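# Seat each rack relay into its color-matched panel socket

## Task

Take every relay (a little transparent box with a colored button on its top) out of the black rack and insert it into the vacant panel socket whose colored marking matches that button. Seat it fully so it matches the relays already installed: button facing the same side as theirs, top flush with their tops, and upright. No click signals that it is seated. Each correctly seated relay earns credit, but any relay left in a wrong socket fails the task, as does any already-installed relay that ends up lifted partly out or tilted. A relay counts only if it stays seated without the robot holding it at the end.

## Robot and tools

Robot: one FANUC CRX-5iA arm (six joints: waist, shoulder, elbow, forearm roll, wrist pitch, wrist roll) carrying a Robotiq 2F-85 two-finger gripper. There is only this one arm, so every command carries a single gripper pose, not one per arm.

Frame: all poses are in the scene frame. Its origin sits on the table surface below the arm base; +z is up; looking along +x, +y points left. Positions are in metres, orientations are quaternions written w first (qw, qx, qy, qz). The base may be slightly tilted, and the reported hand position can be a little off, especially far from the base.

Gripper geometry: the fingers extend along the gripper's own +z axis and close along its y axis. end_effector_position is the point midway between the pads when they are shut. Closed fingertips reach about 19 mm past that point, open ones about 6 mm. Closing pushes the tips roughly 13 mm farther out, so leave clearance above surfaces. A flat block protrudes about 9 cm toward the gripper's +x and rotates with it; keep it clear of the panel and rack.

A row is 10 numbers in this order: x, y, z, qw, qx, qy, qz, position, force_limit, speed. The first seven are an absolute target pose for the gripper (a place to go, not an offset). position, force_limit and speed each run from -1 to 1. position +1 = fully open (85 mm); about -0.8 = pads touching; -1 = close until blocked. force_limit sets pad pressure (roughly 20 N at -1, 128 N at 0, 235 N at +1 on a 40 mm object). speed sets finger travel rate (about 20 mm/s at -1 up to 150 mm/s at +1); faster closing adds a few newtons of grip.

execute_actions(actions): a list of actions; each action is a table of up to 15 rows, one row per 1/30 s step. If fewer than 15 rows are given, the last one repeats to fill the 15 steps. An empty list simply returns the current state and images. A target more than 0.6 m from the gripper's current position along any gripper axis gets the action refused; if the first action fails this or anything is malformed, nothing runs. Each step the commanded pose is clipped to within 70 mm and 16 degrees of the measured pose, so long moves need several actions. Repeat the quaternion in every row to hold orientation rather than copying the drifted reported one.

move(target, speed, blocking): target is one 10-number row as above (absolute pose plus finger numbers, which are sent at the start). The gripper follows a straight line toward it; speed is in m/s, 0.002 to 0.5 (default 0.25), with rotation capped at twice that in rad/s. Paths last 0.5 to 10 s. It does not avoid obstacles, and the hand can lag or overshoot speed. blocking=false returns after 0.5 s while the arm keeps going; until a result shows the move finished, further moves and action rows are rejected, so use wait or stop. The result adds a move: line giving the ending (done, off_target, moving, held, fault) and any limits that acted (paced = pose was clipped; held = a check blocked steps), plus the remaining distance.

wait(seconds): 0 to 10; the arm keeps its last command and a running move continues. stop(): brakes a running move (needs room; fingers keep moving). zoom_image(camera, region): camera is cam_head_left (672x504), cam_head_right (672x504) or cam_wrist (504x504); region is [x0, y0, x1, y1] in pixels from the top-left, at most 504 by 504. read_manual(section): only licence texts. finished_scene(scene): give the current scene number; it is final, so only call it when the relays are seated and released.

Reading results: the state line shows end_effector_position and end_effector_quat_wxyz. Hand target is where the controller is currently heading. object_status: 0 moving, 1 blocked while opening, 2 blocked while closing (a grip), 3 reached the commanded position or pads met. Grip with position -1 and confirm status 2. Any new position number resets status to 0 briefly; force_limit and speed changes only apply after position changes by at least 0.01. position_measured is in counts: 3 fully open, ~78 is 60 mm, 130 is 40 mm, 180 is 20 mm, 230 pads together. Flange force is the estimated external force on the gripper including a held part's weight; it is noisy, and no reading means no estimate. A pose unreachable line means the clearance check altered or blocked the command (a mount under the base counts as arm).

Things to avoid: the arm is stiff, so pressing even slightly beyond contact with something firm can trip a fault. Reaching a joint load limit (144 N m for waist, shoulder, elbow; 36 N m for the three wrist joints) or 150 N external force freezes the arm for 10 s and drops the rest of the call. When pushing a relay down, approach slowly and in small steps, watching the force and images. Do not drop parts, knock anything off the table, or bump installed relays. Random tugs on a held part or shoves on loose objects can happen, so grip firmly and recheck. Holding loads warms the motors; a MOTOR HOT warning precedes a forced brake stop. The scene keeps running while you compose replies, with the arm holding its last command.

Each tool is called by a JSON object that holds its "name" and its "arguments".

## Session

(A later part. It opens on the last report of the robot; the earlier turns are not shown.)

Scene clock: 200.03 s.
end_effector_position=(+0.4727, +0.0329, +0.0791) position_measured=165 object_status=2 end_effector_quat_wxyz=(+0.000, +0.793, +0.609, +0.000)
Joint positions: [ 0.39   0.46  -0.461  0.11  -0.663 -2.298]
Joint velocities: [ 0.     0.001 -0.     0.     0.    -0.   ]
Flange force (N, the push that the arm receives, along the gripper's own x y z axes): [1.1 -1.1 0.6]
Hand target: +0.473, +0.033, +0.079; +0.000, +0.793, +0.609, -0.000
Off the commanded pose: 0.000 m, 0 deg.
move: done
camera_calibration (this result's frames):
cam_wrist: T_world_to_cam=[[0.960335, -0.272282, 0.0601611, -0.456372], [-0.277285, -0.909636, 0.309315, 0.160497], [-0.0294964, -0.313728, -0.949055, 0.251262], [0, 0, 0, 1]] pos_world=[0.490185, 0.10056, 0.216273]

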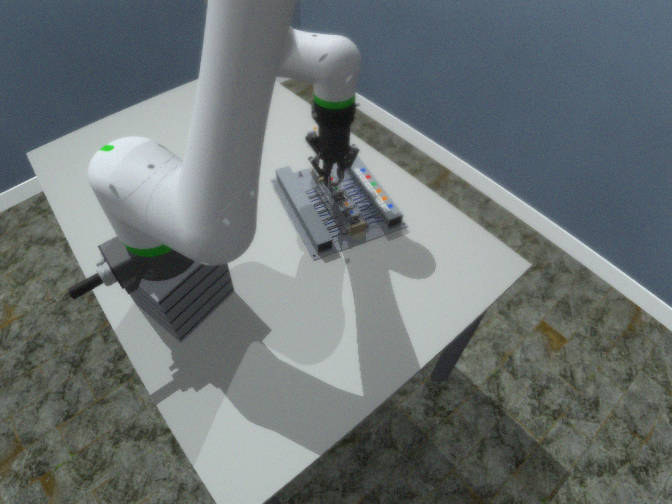

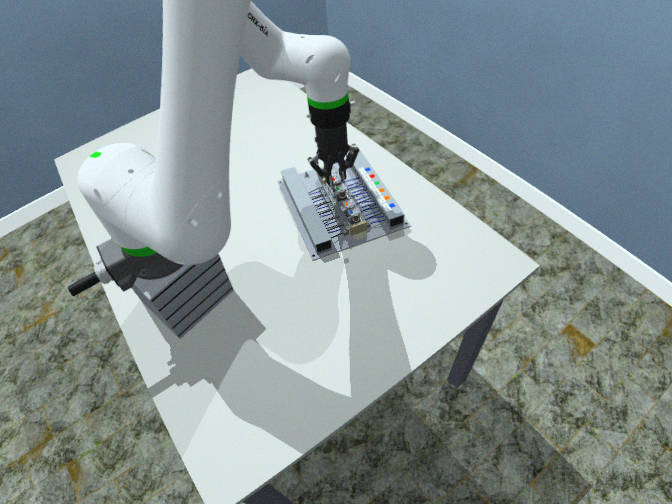

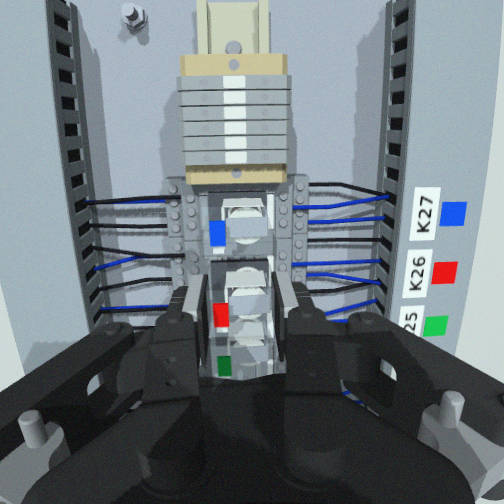

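Grasp matches the previous one.

{"name": "execute_actions", "arguments": {"actions": [[[0.4727,0.0329,0.0768,0,0.7934,0.6088,0,-1,-0.5,-0.5]],[[0.4727,0.0329,0.0755,0,0.7934,0.6088,0,-1,-0.5,-0.5]],[[0.4727,0.0329,0.0748,0,0.7934,0.6088,0,-1,-0.5,-0.5]]]}}

Scene clock: 203.93 s.
end_effector_position=(+0.4727, +0.0329, +0.0748) position_measured=165 object_status=2 end_effector_quat_wxyz=(+0.000, +0.793, +0.609, +0.000)
Joint positions: [ 0.389  0.469 -0.462  0.112 -0.653 -2.299]
Joint velocities: [ 0.     0.    -0.    -0.001  0.001 -0.   ]
Flange force (N, the push that the arm receives, along the gripper's own x y z axes): [1.2 -12.4 -23.0]
Flange force at the end of the 1st action (N, along the gripper's axes at the end of the call): [-0.1 2.0 0.5]
Flange force at the end of the 2nd action (N, along the gripper's axes at the end of the call): [0.6 -11.7 -18.4]
Hand target: +0.473, +0.033, +0.075; +0.000, +0.793, +0.609, -0.000
Off the commanded pose: 0.000 m, 0 deg.
camera_calibration (this result's frames):
cam_wrist: T_world_to_cam=[[0.960356, -0.272225, 0.0600805, -0.456135], [-0.277207, -0.909676, 0.309267, 0.161839], [-0.0295365, -0.313661, -0.949075, 0.247228], [0, 0, 0, 1]] pos_world=[0.490217, 0.100595, 0.211991]

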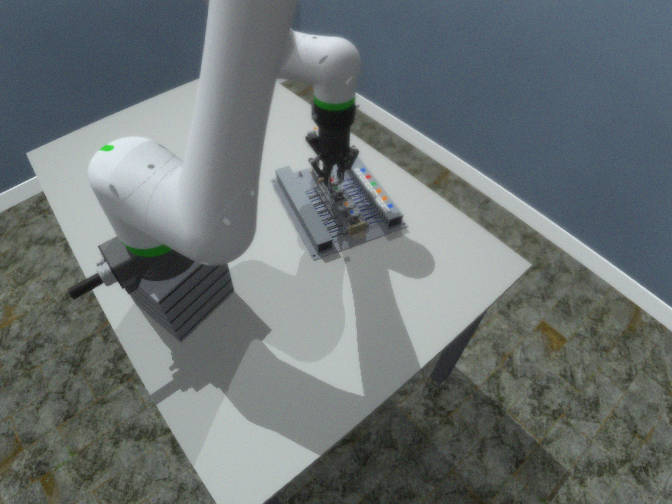

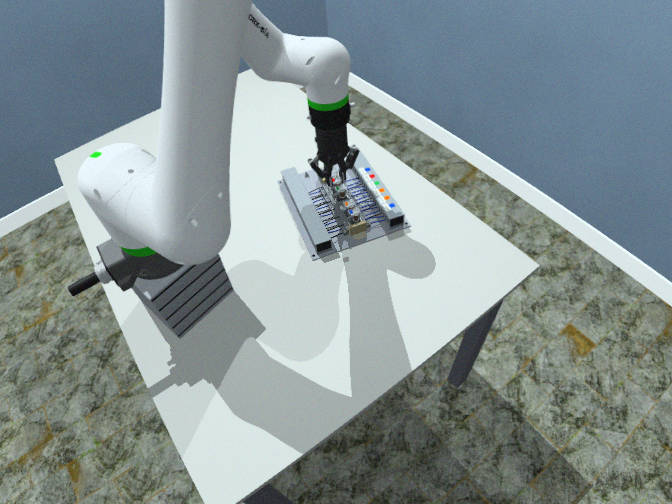

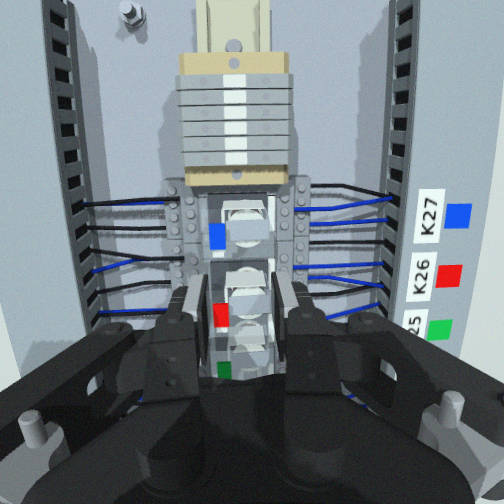

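Slight shift toward −gy and continue.

{"name": "execute_actions", "arguments": {"actions": [[[0.4723,0.0330,0.0738,0,0.7934,0.6088,0,-1,-0.5,-0.5]],[[0.4723,0.0330,0.0725,0,0.7934,0.6088,0,-1,-0.5,-0.5]],[[0.4723,0.0330,0.0713,0,0.7934,0.6088,0,-1,-0.5,-0.5]],[[0.4723,0.0330,0.0708,0,0.7934,0.6088,0,-1,-0.5,-0.5]],[[0.4723,0.0330,0.0704,0,0.7934,0.6088,0,-1,-0.5,-0.5]]]}}

Scene clock: 211.13 s.
end_effector_position=(+0.4723, +0.0330, +0.0704) position_measured=165 object_status=2 end_effector_quat_wxyz=(+0.000, +0.793, +0.609, +0.000)
Joint positions: [ 0.389  0.477 -0.464  0.113 -0.642 -2.301]
Joint velocities: [-0. -0. -0.  0. -0.  0.]
Flange force (N, the push that the arm receives, along the gripper's own x y z axes): [1.9 -10.5 -39.5]
Flange force at the end of the 1st action (N, along the gripper's axes at the end of the call): [-0.3 -6.9 -26.0]
Flange force at the end of the 2nd action (N, along the gripper's axes at the end of the call): [2.5 -3.8 -27.3]
Flange force at the end of the 3rd action (N, along the gripper's axes at the end of the call): [0.8 -6.0 -27.1]
Flange force at the end of the 4th action (N, along the gripper's axes at the end of the call): [0.9 -5.1 -29.3]
Hand target: +0.472, +0.033, +0.070; +0.000, +0.793, +0.609, -0.000
Off the commanded pose: 0.000 m, 0 deg.
camera_calibration (this result's frames):
cam_wrist: T_world_to_cam=[[0.960356, -0.272224, 0.0600954, -0.455467], [-0.277211, -0.909678, 0.309257, 0.163185], [-0.0295196, -0.313655, -0.949078, 0.243071], [0, 0, 0, 1]] pos_world=[0.489822, 0.100697, 0.207599]

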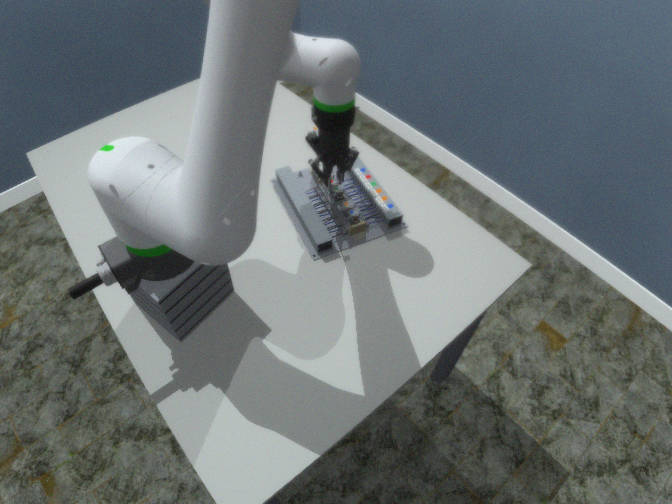

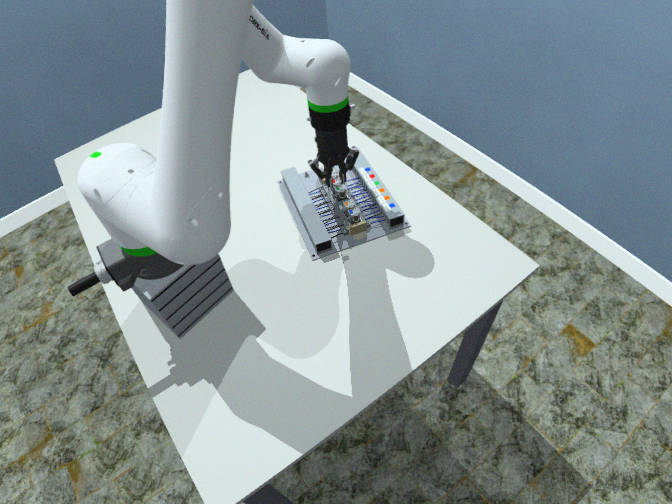

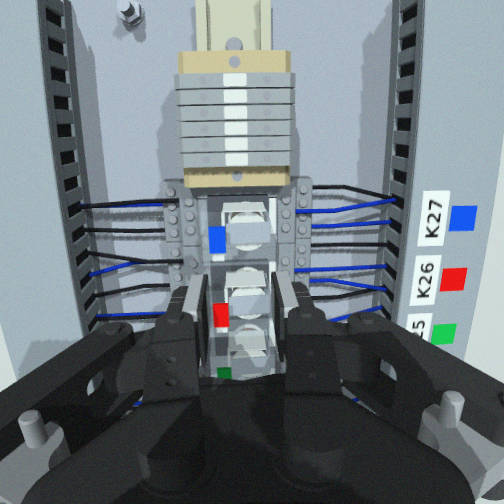

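{"name": "execute_actions", "arguments": {"actions": [[[0.4722,0.0330,0.0701,0,0.7934,0.6088,0,-1,-0.5,-0.5]],[[0.4722,0.0330,0.0701,0,0.7934,0.6088,0,-0.1,-0.5,0]],[[0.4705,0.0257,0.0703,0,0.7934,0.6088,0,-0.1,-0.5,0],[0.4705,0.0257,0.0703,0,0.7934,0.6088,0,-0.1,-0.5,0],[0.4705,0.0257,0.0703,0,0.7934,0.6088,0,-0.1,-0.5,0],[0.4705,0.0257,0.0703,0,0.7934,0.6088,0,-0.1,-0.5,0],[0.4685,0.0184,0.0705,0,0.7934,0.6088,0,-0.1,-0.5,0],[0.4685,0.0184,0.0705,0,0.7934,0.6088,0,-0.1,-0.5,0],[0.4685,0.0184,0.0705,0,0.7934,0.6088,0,-0.1,-0.5,0],[0.4667,0.011,0.0708,0,0.7934,0.6088,0,-0.1,-0.5,0],[0.4667,0.011,0.0708,0,0.7934,0.6088,0,-0.1,-0.5,0],[0.4667,0.011,0.0708,0,0.7934,0.6088,0,-0.1,-0.5,0],[0.4647,0.0038,0.071,0,0.7934,0.6088,0,-0.1,-0.5,0]],[[0.4647,0.0038,0.071,0,0.7934,0.6088,0,-0.1,-0.5,0]],[[0.4647,0.0038,0.071,0,0.7934,0.6088,0,-1,-0.5,-0.5]],[[0.4647,0.0038,0.0707,0,0.7934,0.6088,0,-1,-0.5,-0.5]],[[0.4647,0.0038,0.0704,0,0.7934,0.6088,0,-1,-0.5,-0.5]]]}}

Scene clock: 227.77 s.
end_effector_position=(+0.4648, +0.0038, +0.0704) position_measured=164 object_status=2 end_effector_quat_wxyz=(+0.000, +0.793, +0.609, +0.000)
Joint positions: [ 0.334  0.457 -0.493  0.116 -0.63  -2.248]
Joint velocities: [ 0.001  0.001 -0.001 -0.    -0.     0.   ]
Flange force (N, the push that the arm receives, along the gripper's own x y z axes): [-2.4 -41.6 -107.6]
Flange force at the end of the 3rd action (N, along the gripper's axes at the end of the call): [-2.9 -0.1 -4.4]
Flange force at the end of the 4th action (N, along the gripper's axes at the end of the call): [-1.0 -1.9 0.7]
Flange force at the end of the 5th action (N, along the gripper's axes at the end of the call): [0.1 -19.3 -33.4]
Flange force at the end of the 6th action (N, along the gripper's axes at the end of the call): [-1.0 -30.8 -71.1]
Hand target: +0.465, +0.004, +0.070; +0.000, +0.793, +0.609, +0.000
Off the commanded pose: 0.000 m, 0 deg.
camera_calibration (this result's frames):
cam_wrist: T_world_to_cam=[[0.960399, -0.272038, 0.0602437, -0.456224], [-0.277084, -0.909746, 0.30917, 0.134492], [-0.0292997, -0.313619, -0.949097, 0.233629], [0, 0, 0, 1]] pos_world=[0.482268, 0.0715137, 0.20764]

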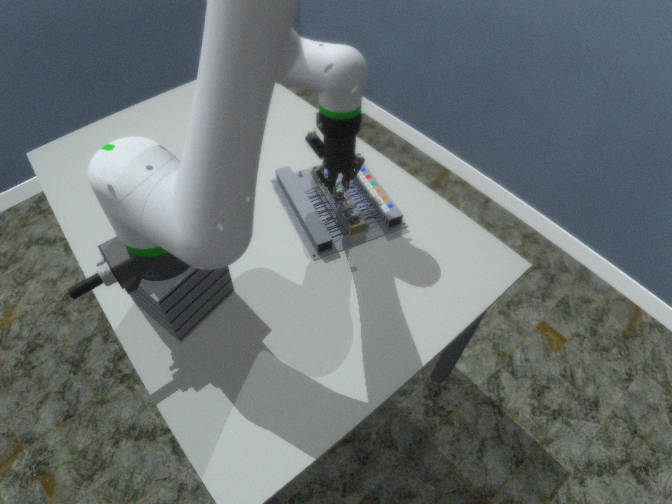

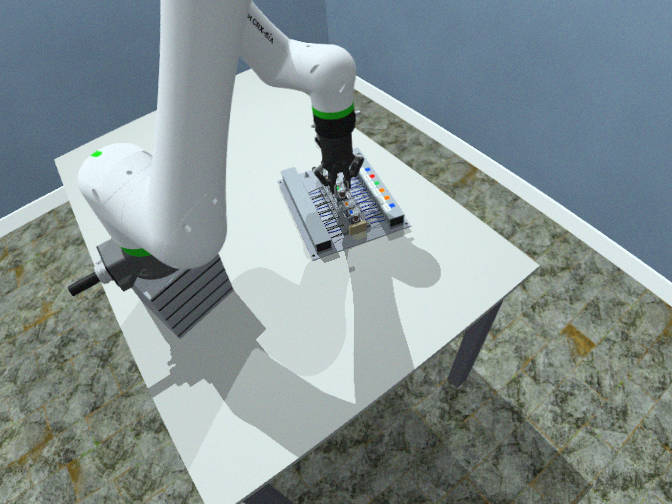

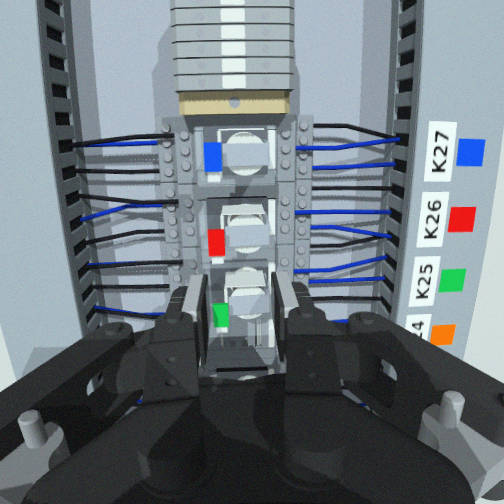

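{"name": "execute_actions", "arguments": {"actions": [[[0.4647,0.0038,0.0704,0,0.7934,0.6088,0,0.1,-0.5,0]],[[0.4647,0.0038,0.085,0,0.7934,0.6088,0,0.1,-0.5,0],[0.4647,0.0038,0.085,0,0.7934,0.6088,0,0.1,-0.5,0],[0.4647,0.0038,0.085,0,0.7934,0.6088,0,0.1,-0.5,0],[0.4647,0.0038,0.085,0,0.7934,0.6088,0,0.1,-0.5,0],[0.4647,0.0038,0.11,0,0.7934,0.6088,0,0.1,-0.5,0]]]}}

{"name": "move", "arguments": {"target": [0.53,0.14,0.13,0,0.1305,0.9914,0,0.1,-0.5,0], "speed": 0.4}}

{"name": "move", "arguments": {"target": [0.5893,0.2721,0.085,0,-0.625,0.780,0,0.1,-0.5,0], "speed": 0.4}}

{"name": "zoom_image", "arguments": {"camera": "cam_wrist", "region": [150, 200, 330, 380]}}

Scene clock: 235.50 s.
end_effector_position=(+0.4647, +0.0038, +0.1099) position_measured=117 object_status=3 end_effector_quat_wxyz=(-0.000, +0.793, +0.609, -0.000)
Joint positions: [ 0.34   0.375 -0.479  0.103 -0.727 -2.238]
Joint velocities: [-0.    -0.002  0.001  0.    -0.001  0.   ]
Flange force (N, the push that the arm receives, along the gripper's own x y z axes): [-0.6 -1.0 -0.6]
Flange force at the end of the 1st action (N, along the gripper's axes at the end of the call): [1.6 2.4 3.4]
Hand target: +0.465, +0.004, +0.110; -0.000, +0.793, +0.609, +0.000
Off the commanded pose: 0.000 m, 0 deg.
camera_calibration (this result's frames):
cam_wrist: T_world_to_cam=[[0.960377, -0.272193, 0.0598891, -0.45843], [-0.277116, -0.909696, 0.309288, 0.122276], [-0.0297053, -0.31363, -0.949081, 0.271222], [0, 0, 0, 1]] pos_world=[0.482208, 0.0715158, 0.247048]

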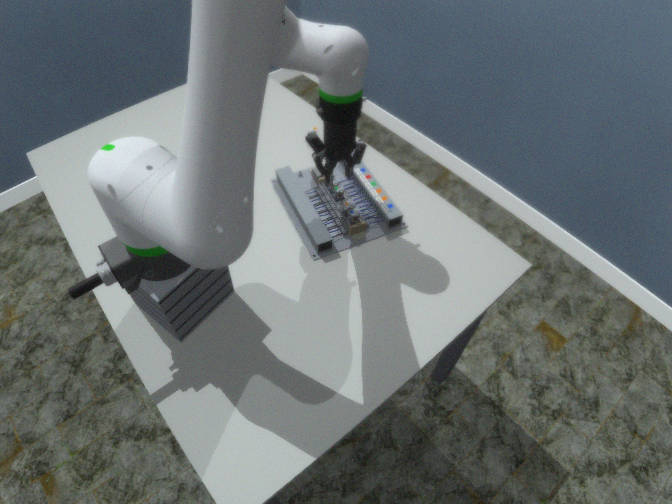

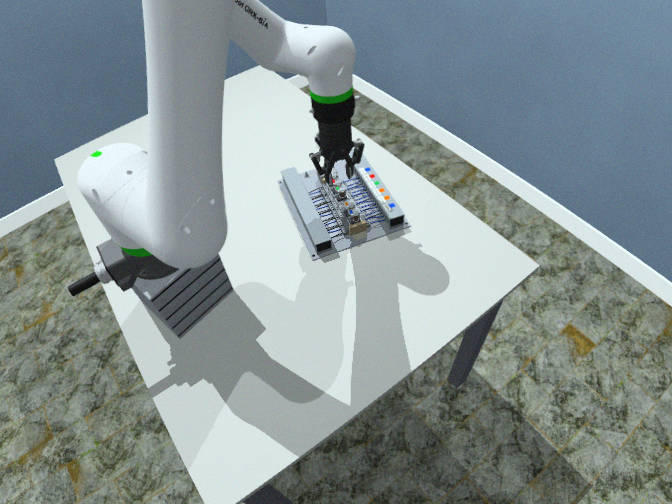

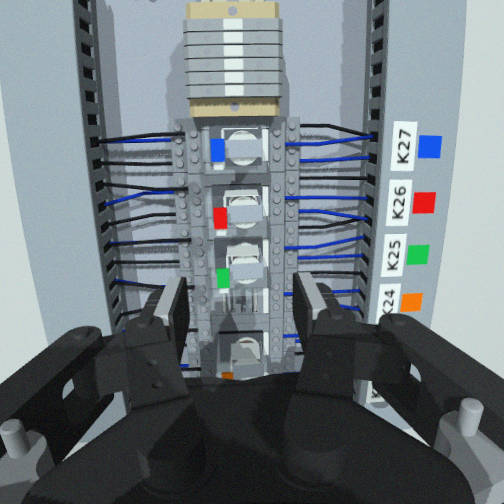

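Scene clock: 237.90 s.
end_effector_position=(+0.5306, +0.1396, +0.1300) position_measured=117 object_status=3 end_effector_quat_wxyz=(+0.000, +0.130, +0.991, -0.000)
Joint positions: [ 0.54   0.523 -0.203  0.087 -0.867 -0.847]
Joint velocities: [-0.002  0.001 -0.    -0.    -0.     0.001]
Flange force (N, the push that the arm receives, along the gripper's own x y z axes): [-3.4 1.6 0.2]
Hand target: +0.531, +0.140, +0.130; +0.000, +0.130, +0.991, -0.000
Off the commanded pose: 0.001 m, 0 deg.
move: done
camera_calibration (this result's frames):
cam_wrist: T_world_to_cam=[[0.272048, 0.96044, 0.0595321, -0.292764], [0.909657, -0.276856, 0.309637, -0.460224], [0.313869, -0.0300822, -0.94899, 0.112947], [0, 0, 0, 1]] pos_world=[0.462841, 0.157164, 0.267116]

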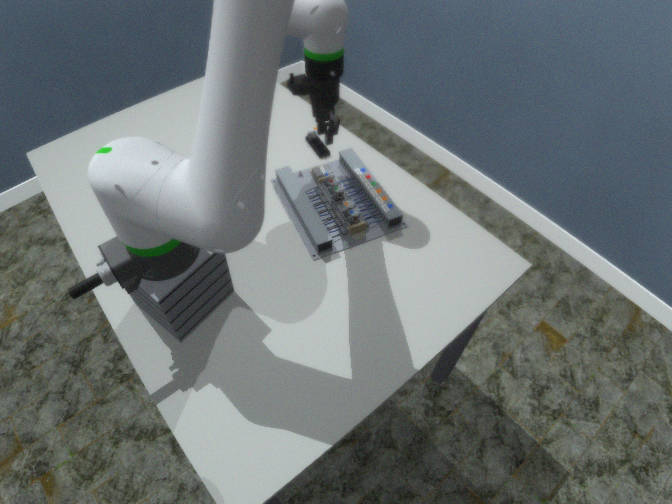

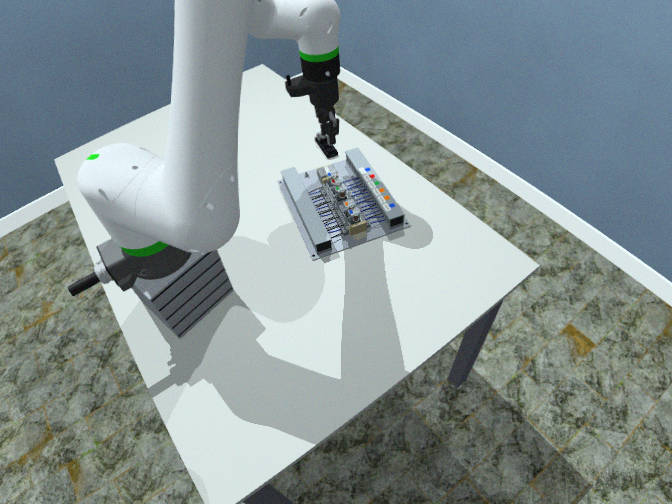

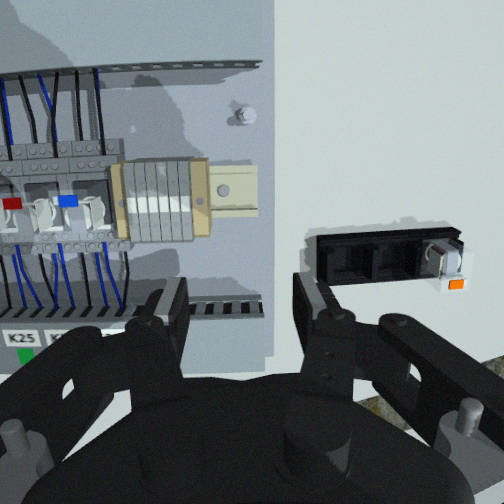

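Scene clock: 240.37 s.
end_effector_position=(+0.5898, +0.2718, +0.0850) position_measured=117 object_status=3 end_effector_quat_wxyz=(-0.000, -0.625, +0.780, -0.000)
Joint positions: [ 0.666  0.806  0.137  0.078 -0.932  0.649]
Joint velocities: [-0.001 -0.    -0.    -0.001  0.     0.001]
Flange force (N, the push that the arm receives, along the gripper's own x y z axes): [0.0 1.0 0.1]
Hand target: +0.590, +0.272, +0.085; -0.000, -0.625, +0.780, -0.000
Off the commanded pose: 0.001 m, 0 deg.
move: done
camera_calibration (this result's frames):
cam_wrist: T_world_to_cam=[[-0.970983, 0.231559, 0.0597685, 0.498046], [0.238577, 0.92066, 0.308977, -0.393238], [0.0165201, 0.314271, -0.94919, 0.137485], [0, 0, 0, 1]] pos_world=[0.57514, 0.203503, 0.222233]

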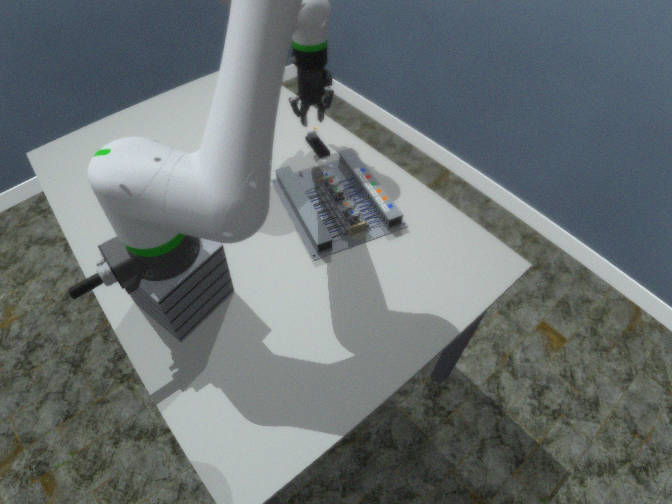

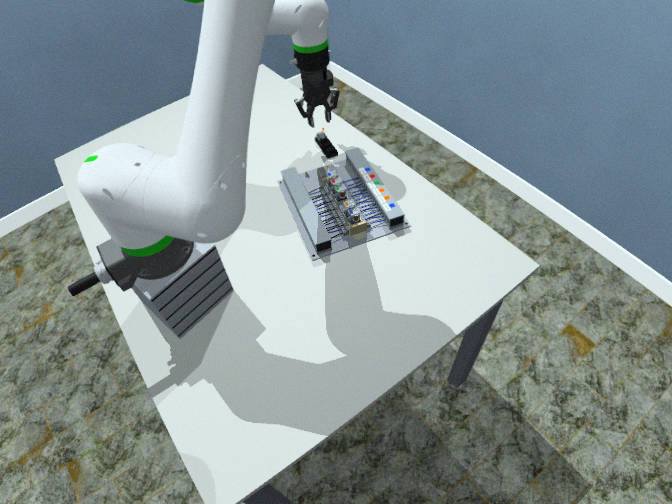

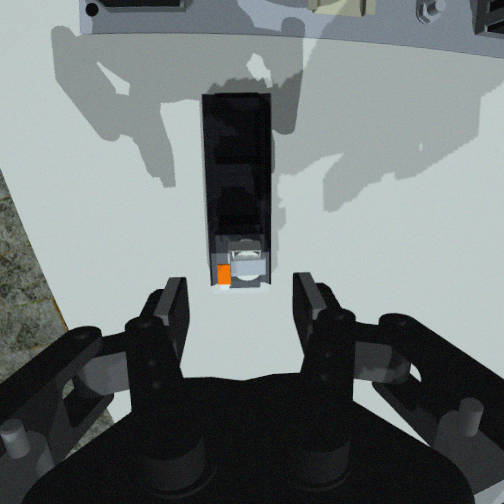

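Region (150, 200, 330, 380) of cam_wrist's 504x504 image, scaled by 2.800, with more detail than that image has.

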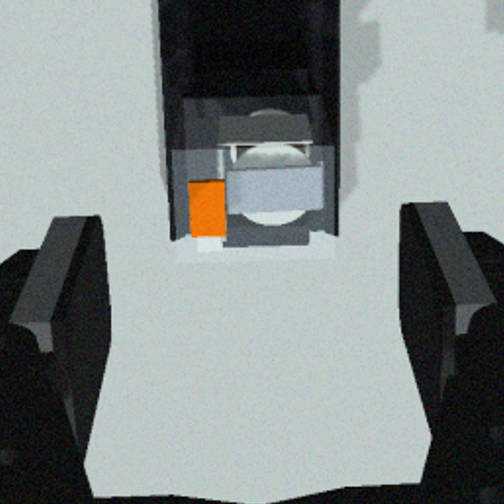

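{"name": "move", "arguments": {"target": [0.5886,0.2684,0.050,0,-0.625,0.780,0,0.1,-0.5,0], "speed": 0.06}}

{"name": "zoom_image", "arguments": {"camera": "cam_wrist", "region": [150, 200, 330, 380]}}

Scene clock: 245.90 s.
end_effector_position=(+0.5886, +0.2684, +0.0501) position_measured=117 object_status=3 end_effector_quat_wxyz=(+0.000, -0.625, +0.780, -0.000)
Joint positions: [ 0.659  0.853  0.123  0.082 -0.87   0.65 ]
Joint velocities: [-0.     0.001  0.001 -0.002 -0.     0.   ]
Flange force (N, the push that the arm receives, along the gripper's own x y z axes): [-0.5 -0.1 0.6]
Hand target: +0.589, +0.268, +0.050; +0.000, -0.625, +0.780, -0.000
Off the commanded pose: 0.000 m, 0 deg.
move: done
camera_calibration (this result's frames):
cam_wrist: T_world_to_cam=[[-0.97095, 0.231632, 0.0600196, 0.499676], [0.238719, 0.920524, 0.309272, -0.379033], [0.0163877, 0.314616, -0.949078, 0.105375], [0, 0, 0, 1]] pos_world=[0.573916, 0.200015, 0.187243]

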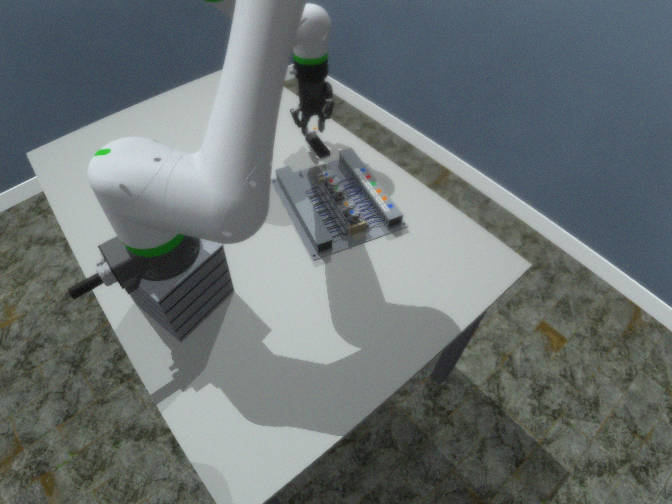

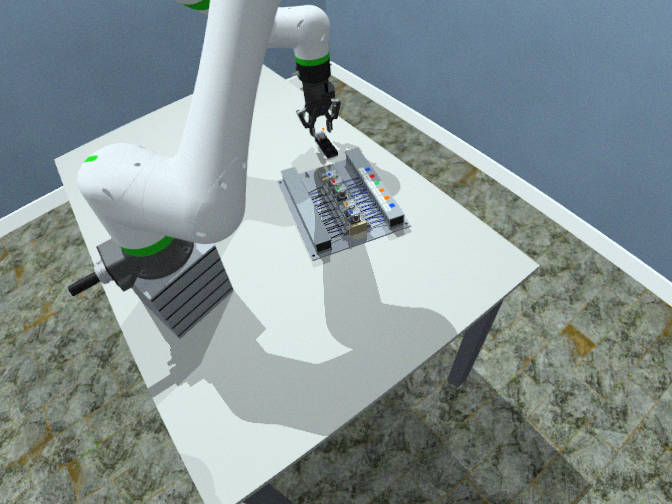

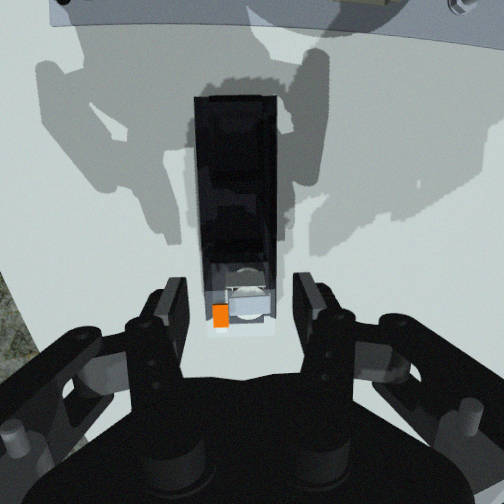

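Region (150, 200, 330, 380) of cam_wrist's 504x504 image, scaled by 2.800, with more detail than that image has.

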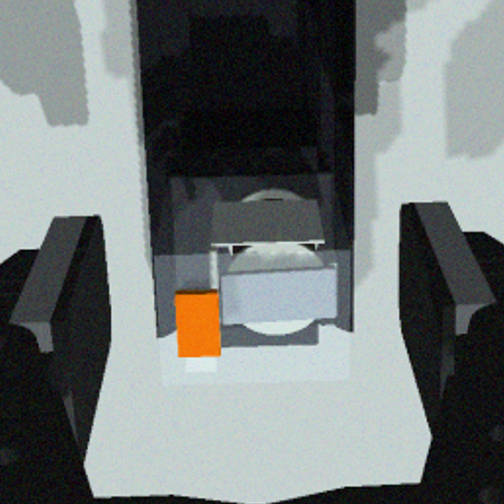

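{"name": "execute_actions", "arguments": {"actions": [[[0.58865,0.2687,0.050,0,-0.625,0.780,0,-1,-0.5,-0.5]],[[0.58865,0.2687,0.050,0,-0.625,0.780,0,-1,-0.5,-0.5]]]}}

{"name": "move", "arguments": {"target": [0.58865,0.2687,0.10,0,-0.625,0.780,0,-1,-0.5,-0.5], "speed": 0.1}}

{"name": "move", "arguments": {"target": [0.53,0.14,0.14,0,0.1305,0.9914,0,-1,-0.5,-0.5], "speed": 0.4}}

{"name": "move", "arguments": {"target": [0.4574,-0.0254,0.13,0,0.7918,0.6108,0,-1,-0.5,-0.5], "speed": 0.4}}

{"name": "move", "arguments": {"target": [0.4574,-0.0254,0.079,0,0.7918,0.6108,0,-1,-0.5,-0.5], "speed": 0.05}}

{"name": "zoom_image", "arguments": {"camera": "cam_wrist", "region": [170, 200, 310, 340]}}

Scene clock: 256.07 s.
end_effector_position=(+0.5886, +0.2687, +0.0500) position_measured=165 object_status=2 end_effector_quat_wxyz=(-0.000, -0.625, +0.780, +0.000)
Joint positions: [ 0.66   0.853  0.124  0.082 -0.871  0.65 ]
Joint velocities: [-0.     0.002  0.001  0.001 -0.    -0.   ]
Flange force (N, the push that the arm receives, along the gripper's own x y z axes): [1.5 2.4 -7.9]
Flange force at the end of the 1st action (N, along the gripper's axes at the end of the call): [1.6 1.7 -7.1]
Hand target: +0.589, +0.269, +0.050; -0.000, -0.625, +0.780, +0.000
Off the commanded pose: 0.000 m, 0 deg.
camera_calibration (this result's frames):
cam_wrist: T_world_to_cam=[[-0.970946, 0.23163, 0.0600963, 0.499665], [0.238742, 0.920524, 0.309254, -0.379334], [0.0163125, 0.314616, -0.949079, 0.105271], [0, 0, 0, 1]] pos_world=[0.573994, 0.200329, 0.187193]

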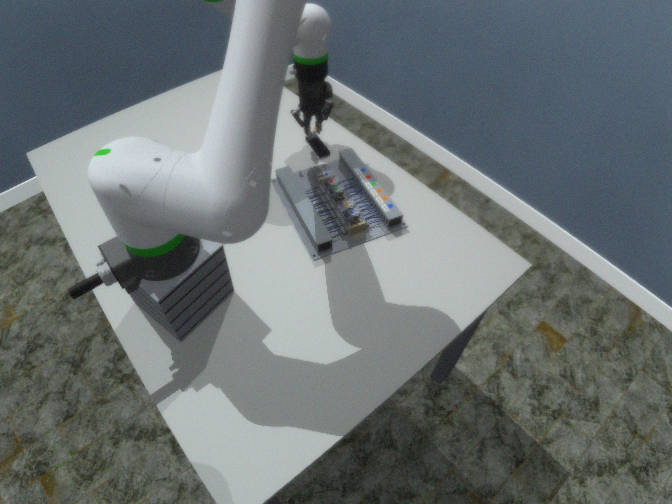

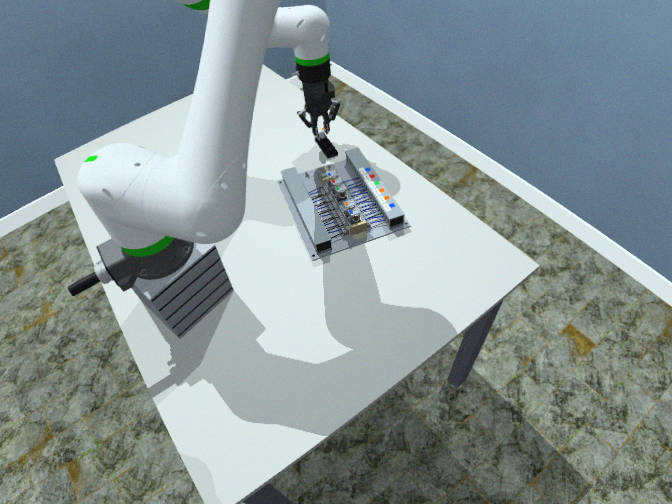

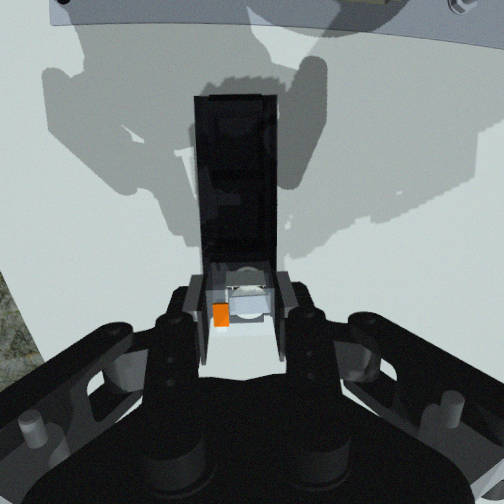

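Scene clock: 256.90 s.
end_effector_position=(+0.5886, +0.2687, +0.0999) position_measured=165 object_status=2 end_effector_quat_wxyz=(-0.000, -0.625, +0.780, +0.000)
Joint positions: [ 0.665  0.779  0.133  0.077 -0.954  0.653]
Joint velocities: [ 0.001 -0.     0.    -0.001 -0.    -0.   ]
Flange force (N, the push that the arm receives, along the gripper's own x y z axes): [-1.7 -2.4 1.7]
Hand target: +0.589, +0.269, +0.100; +0.000, -0.625, +0.780, +0.000
Off the commanded pose: 0.000 m, 0 deg.
move: done
camera_calibration (this result's frames):
cam_wrist: T_world_to_cam=[[-0.970949, 0.23159, 0.0601932, 0.496655], [0.238735, 0.920527, 0.30925, -0.394777], [0.0162097, 0.314636, -0.949074, 0.152671], [0, 0, 0, 1]] pos_world=[0.574, 0.200347, 0.237086]

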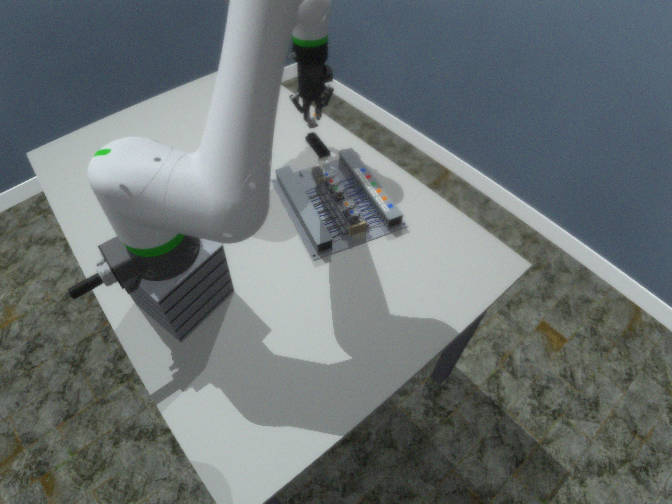

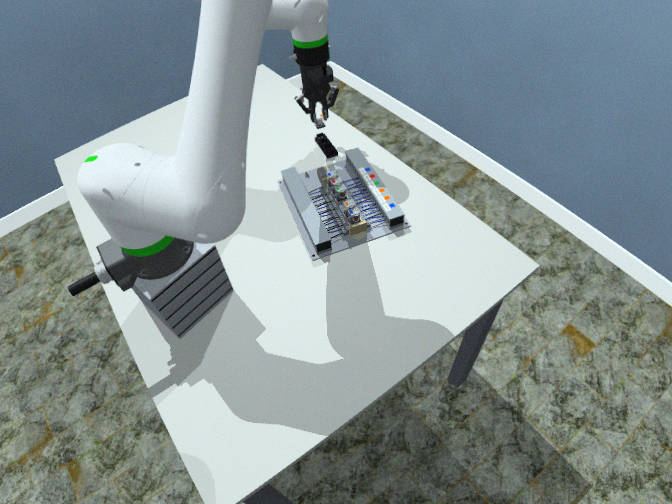

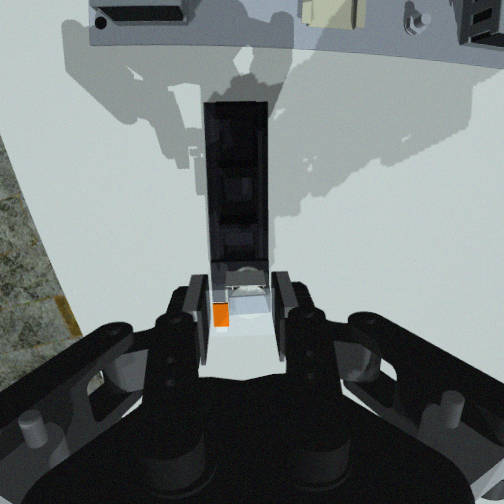

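Scene clock: 259.37 s.
end_effector_position=(+0.5295, +0.1403, +0.1400) position_measured=165 object_status=2 end_effector_quat_wxyz=(-0.000, +0.131, +0.991, +0.000)
Joint positions: [ 0.543  0.506 -0.199  0.084 -0.888 -0.847]
Joint velocities: [ 0.002 -0.    -0.     0.001  0.001 -0.   ]
Flange force (N, the push that the arm receives, along the gripper's own x y z axes): [0.6 2.6 2.2]
Hand target: +0.529, +0.140, +0.140; -0.000, +0.131, +0.991, +0.000
Off the commanded pose: 0.001 m, 0 deg.
move: done
camera_calibration (this result's frames):
cam_wrist: T_world_to_cam=[[0.272305, 0.960315, 0.060368, -0.293964], [0.909721, -0.277382, 0.308977, -0.462021], [0.31346, -0.0292178, -0.949152, 0.122934], [0, 0, 0, 1]] pos_world=[0.461824, 0.157734, 0.277183]

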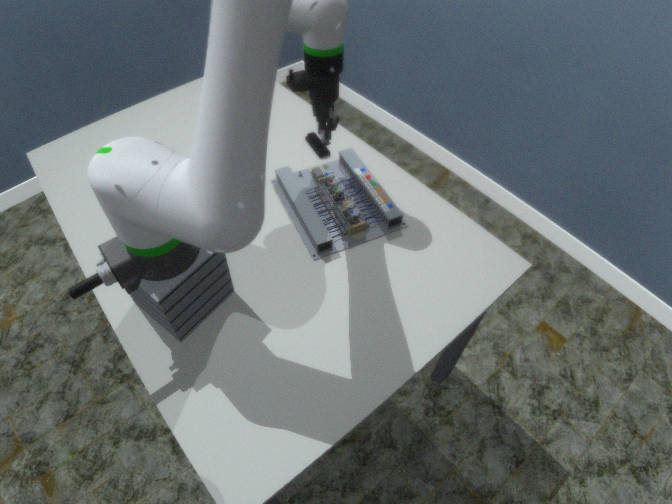

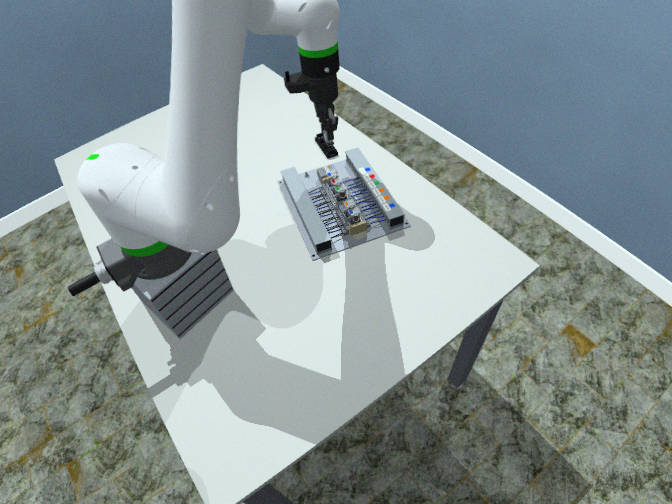

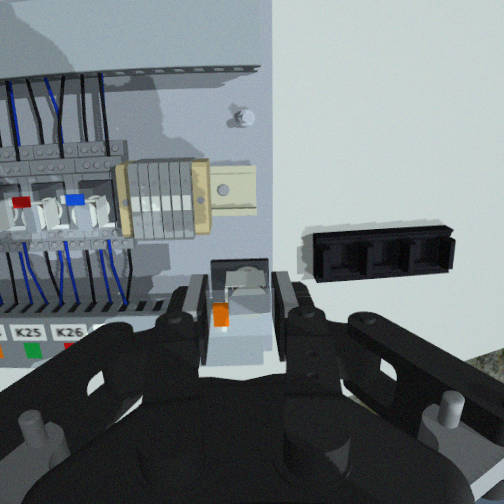

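Scene clock: 261.77 s.
end_effector_position=(+0.4567, -0.0249, +0.1300) position_measured=165 object_status=2 end_effector_quat_wxyz=(-0.000, +0.792, +0.611, +0.000)
Joint positions: [ 0.286  0.315 -0.491  0.097 -0.77  -2.172]
Joint velocities: [ 0.003 -0.    -0.     0.002  0.    -0.   ]
Flange force (N, the push that the arm receives, along the gripper's own x y z axes): [2.4 0.9 2.0]
Hand target: +0.457, -0.025, +0.130; -0.000, +0.792, +0.611, +0.000
Off the commanded pose: 0.001 m, 0 deg.
move: done
camera_calibration (this result's frames):
cam_wrist: T_world_to_cam=[[0.961669, -0.267663, 0.0595728, -0.460242], [-0.272747, -0.911261, 0.308566, 0.0857398], [-0.0283053, -0.312987, -0.949336, 0.28051], [0, 0, 0, 1]] pos_world=[0.473926, 0.0427375, 0.267259]

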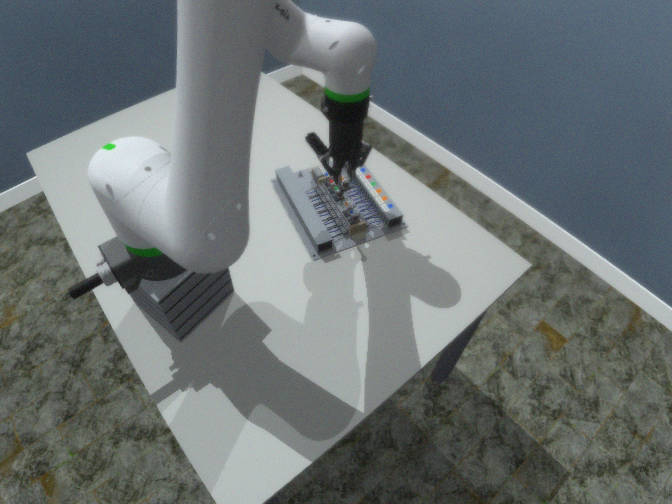

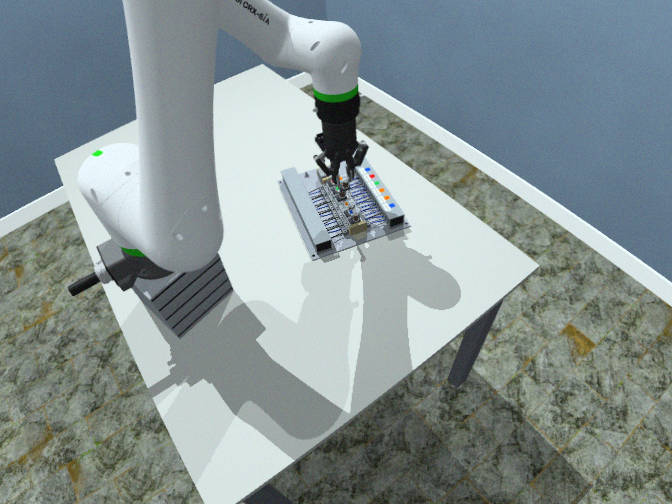

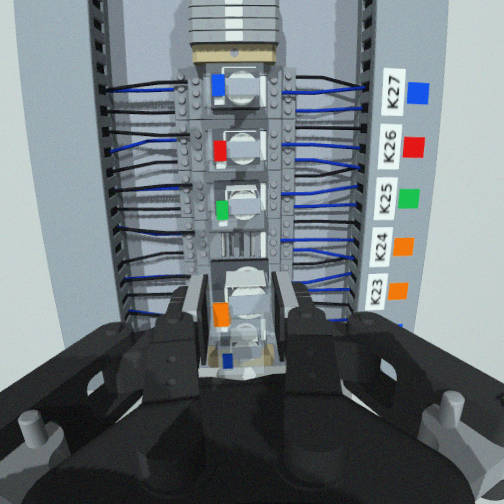

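Scene clock: 263.07 s.
end_effector_position=(+0.4574, -0.0254, +0.0791) position_measured=165 object_status=2 end_effector_quat_wxyz=(+0.000, +0.792, +0.611, +0.000)
Joint positions: [ 0.276  0.421 -0.513  0.115 -0.643 -2.184]
Joint velocities: [ 0.001 -0.001 -0.     0.     0.001 -0.   ]
Flange force (N, the push that the arm receives, along the gripper's own x y z axes): [-1.1 -1.3 0.2]
Hand target: +0.457, -0.025, +0.079; +0.000, +0.792, +0.611, -0.000
Off the commanded pose: 0.000 m, 0 deg.
move: done
camera_calibration (this result's frames):
cam_wrist: T_world_to_cam=[[0.961716, -0.267362, 0.0601692, -0.458062], [-0.272627, -0.911038, 0.309328, 0.101054], [-0.0278864, -0.31389, -0.94905, 0.231785], [0, 0, 0, 1]] pos_world=[0.474539, 0.0423498, 0.216278]

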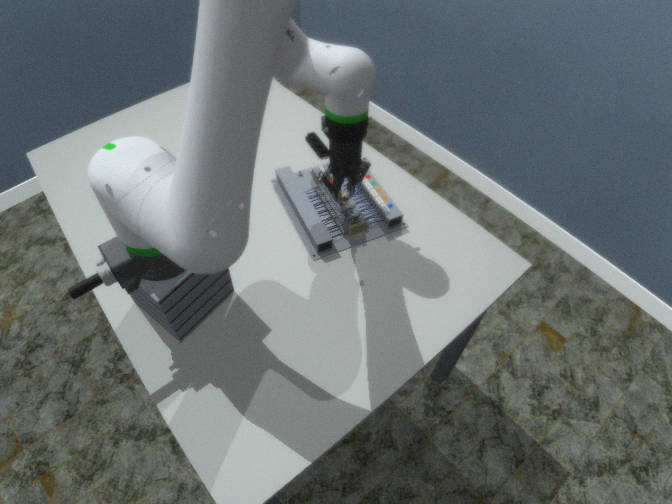

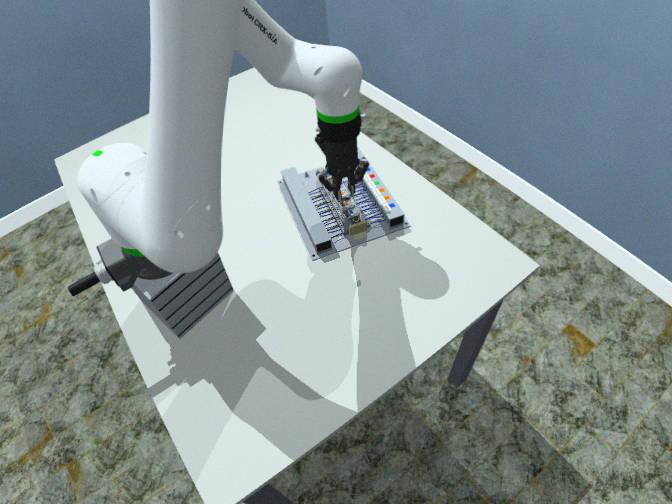

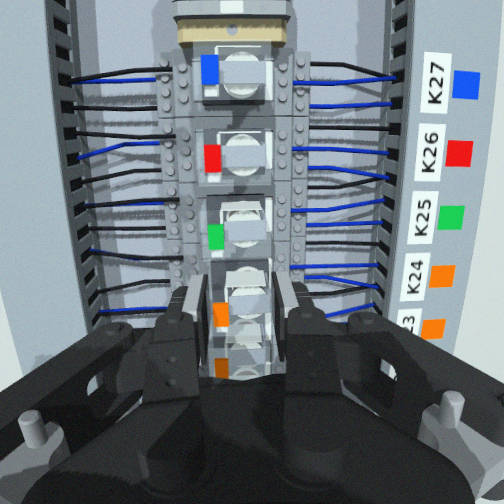

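Region (170, 200, 310, 340) of cam_wrist's 504x504 image, scaled by 3.600, with more detail than that image has.

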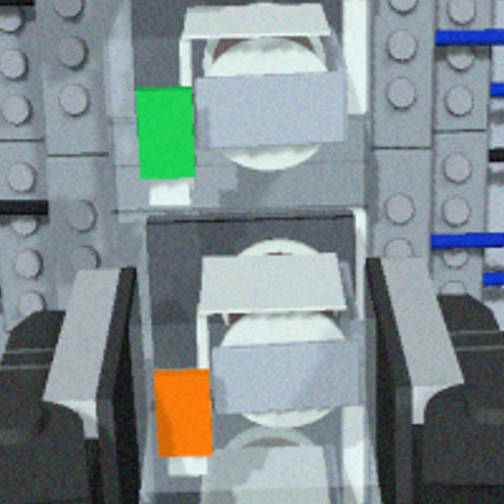

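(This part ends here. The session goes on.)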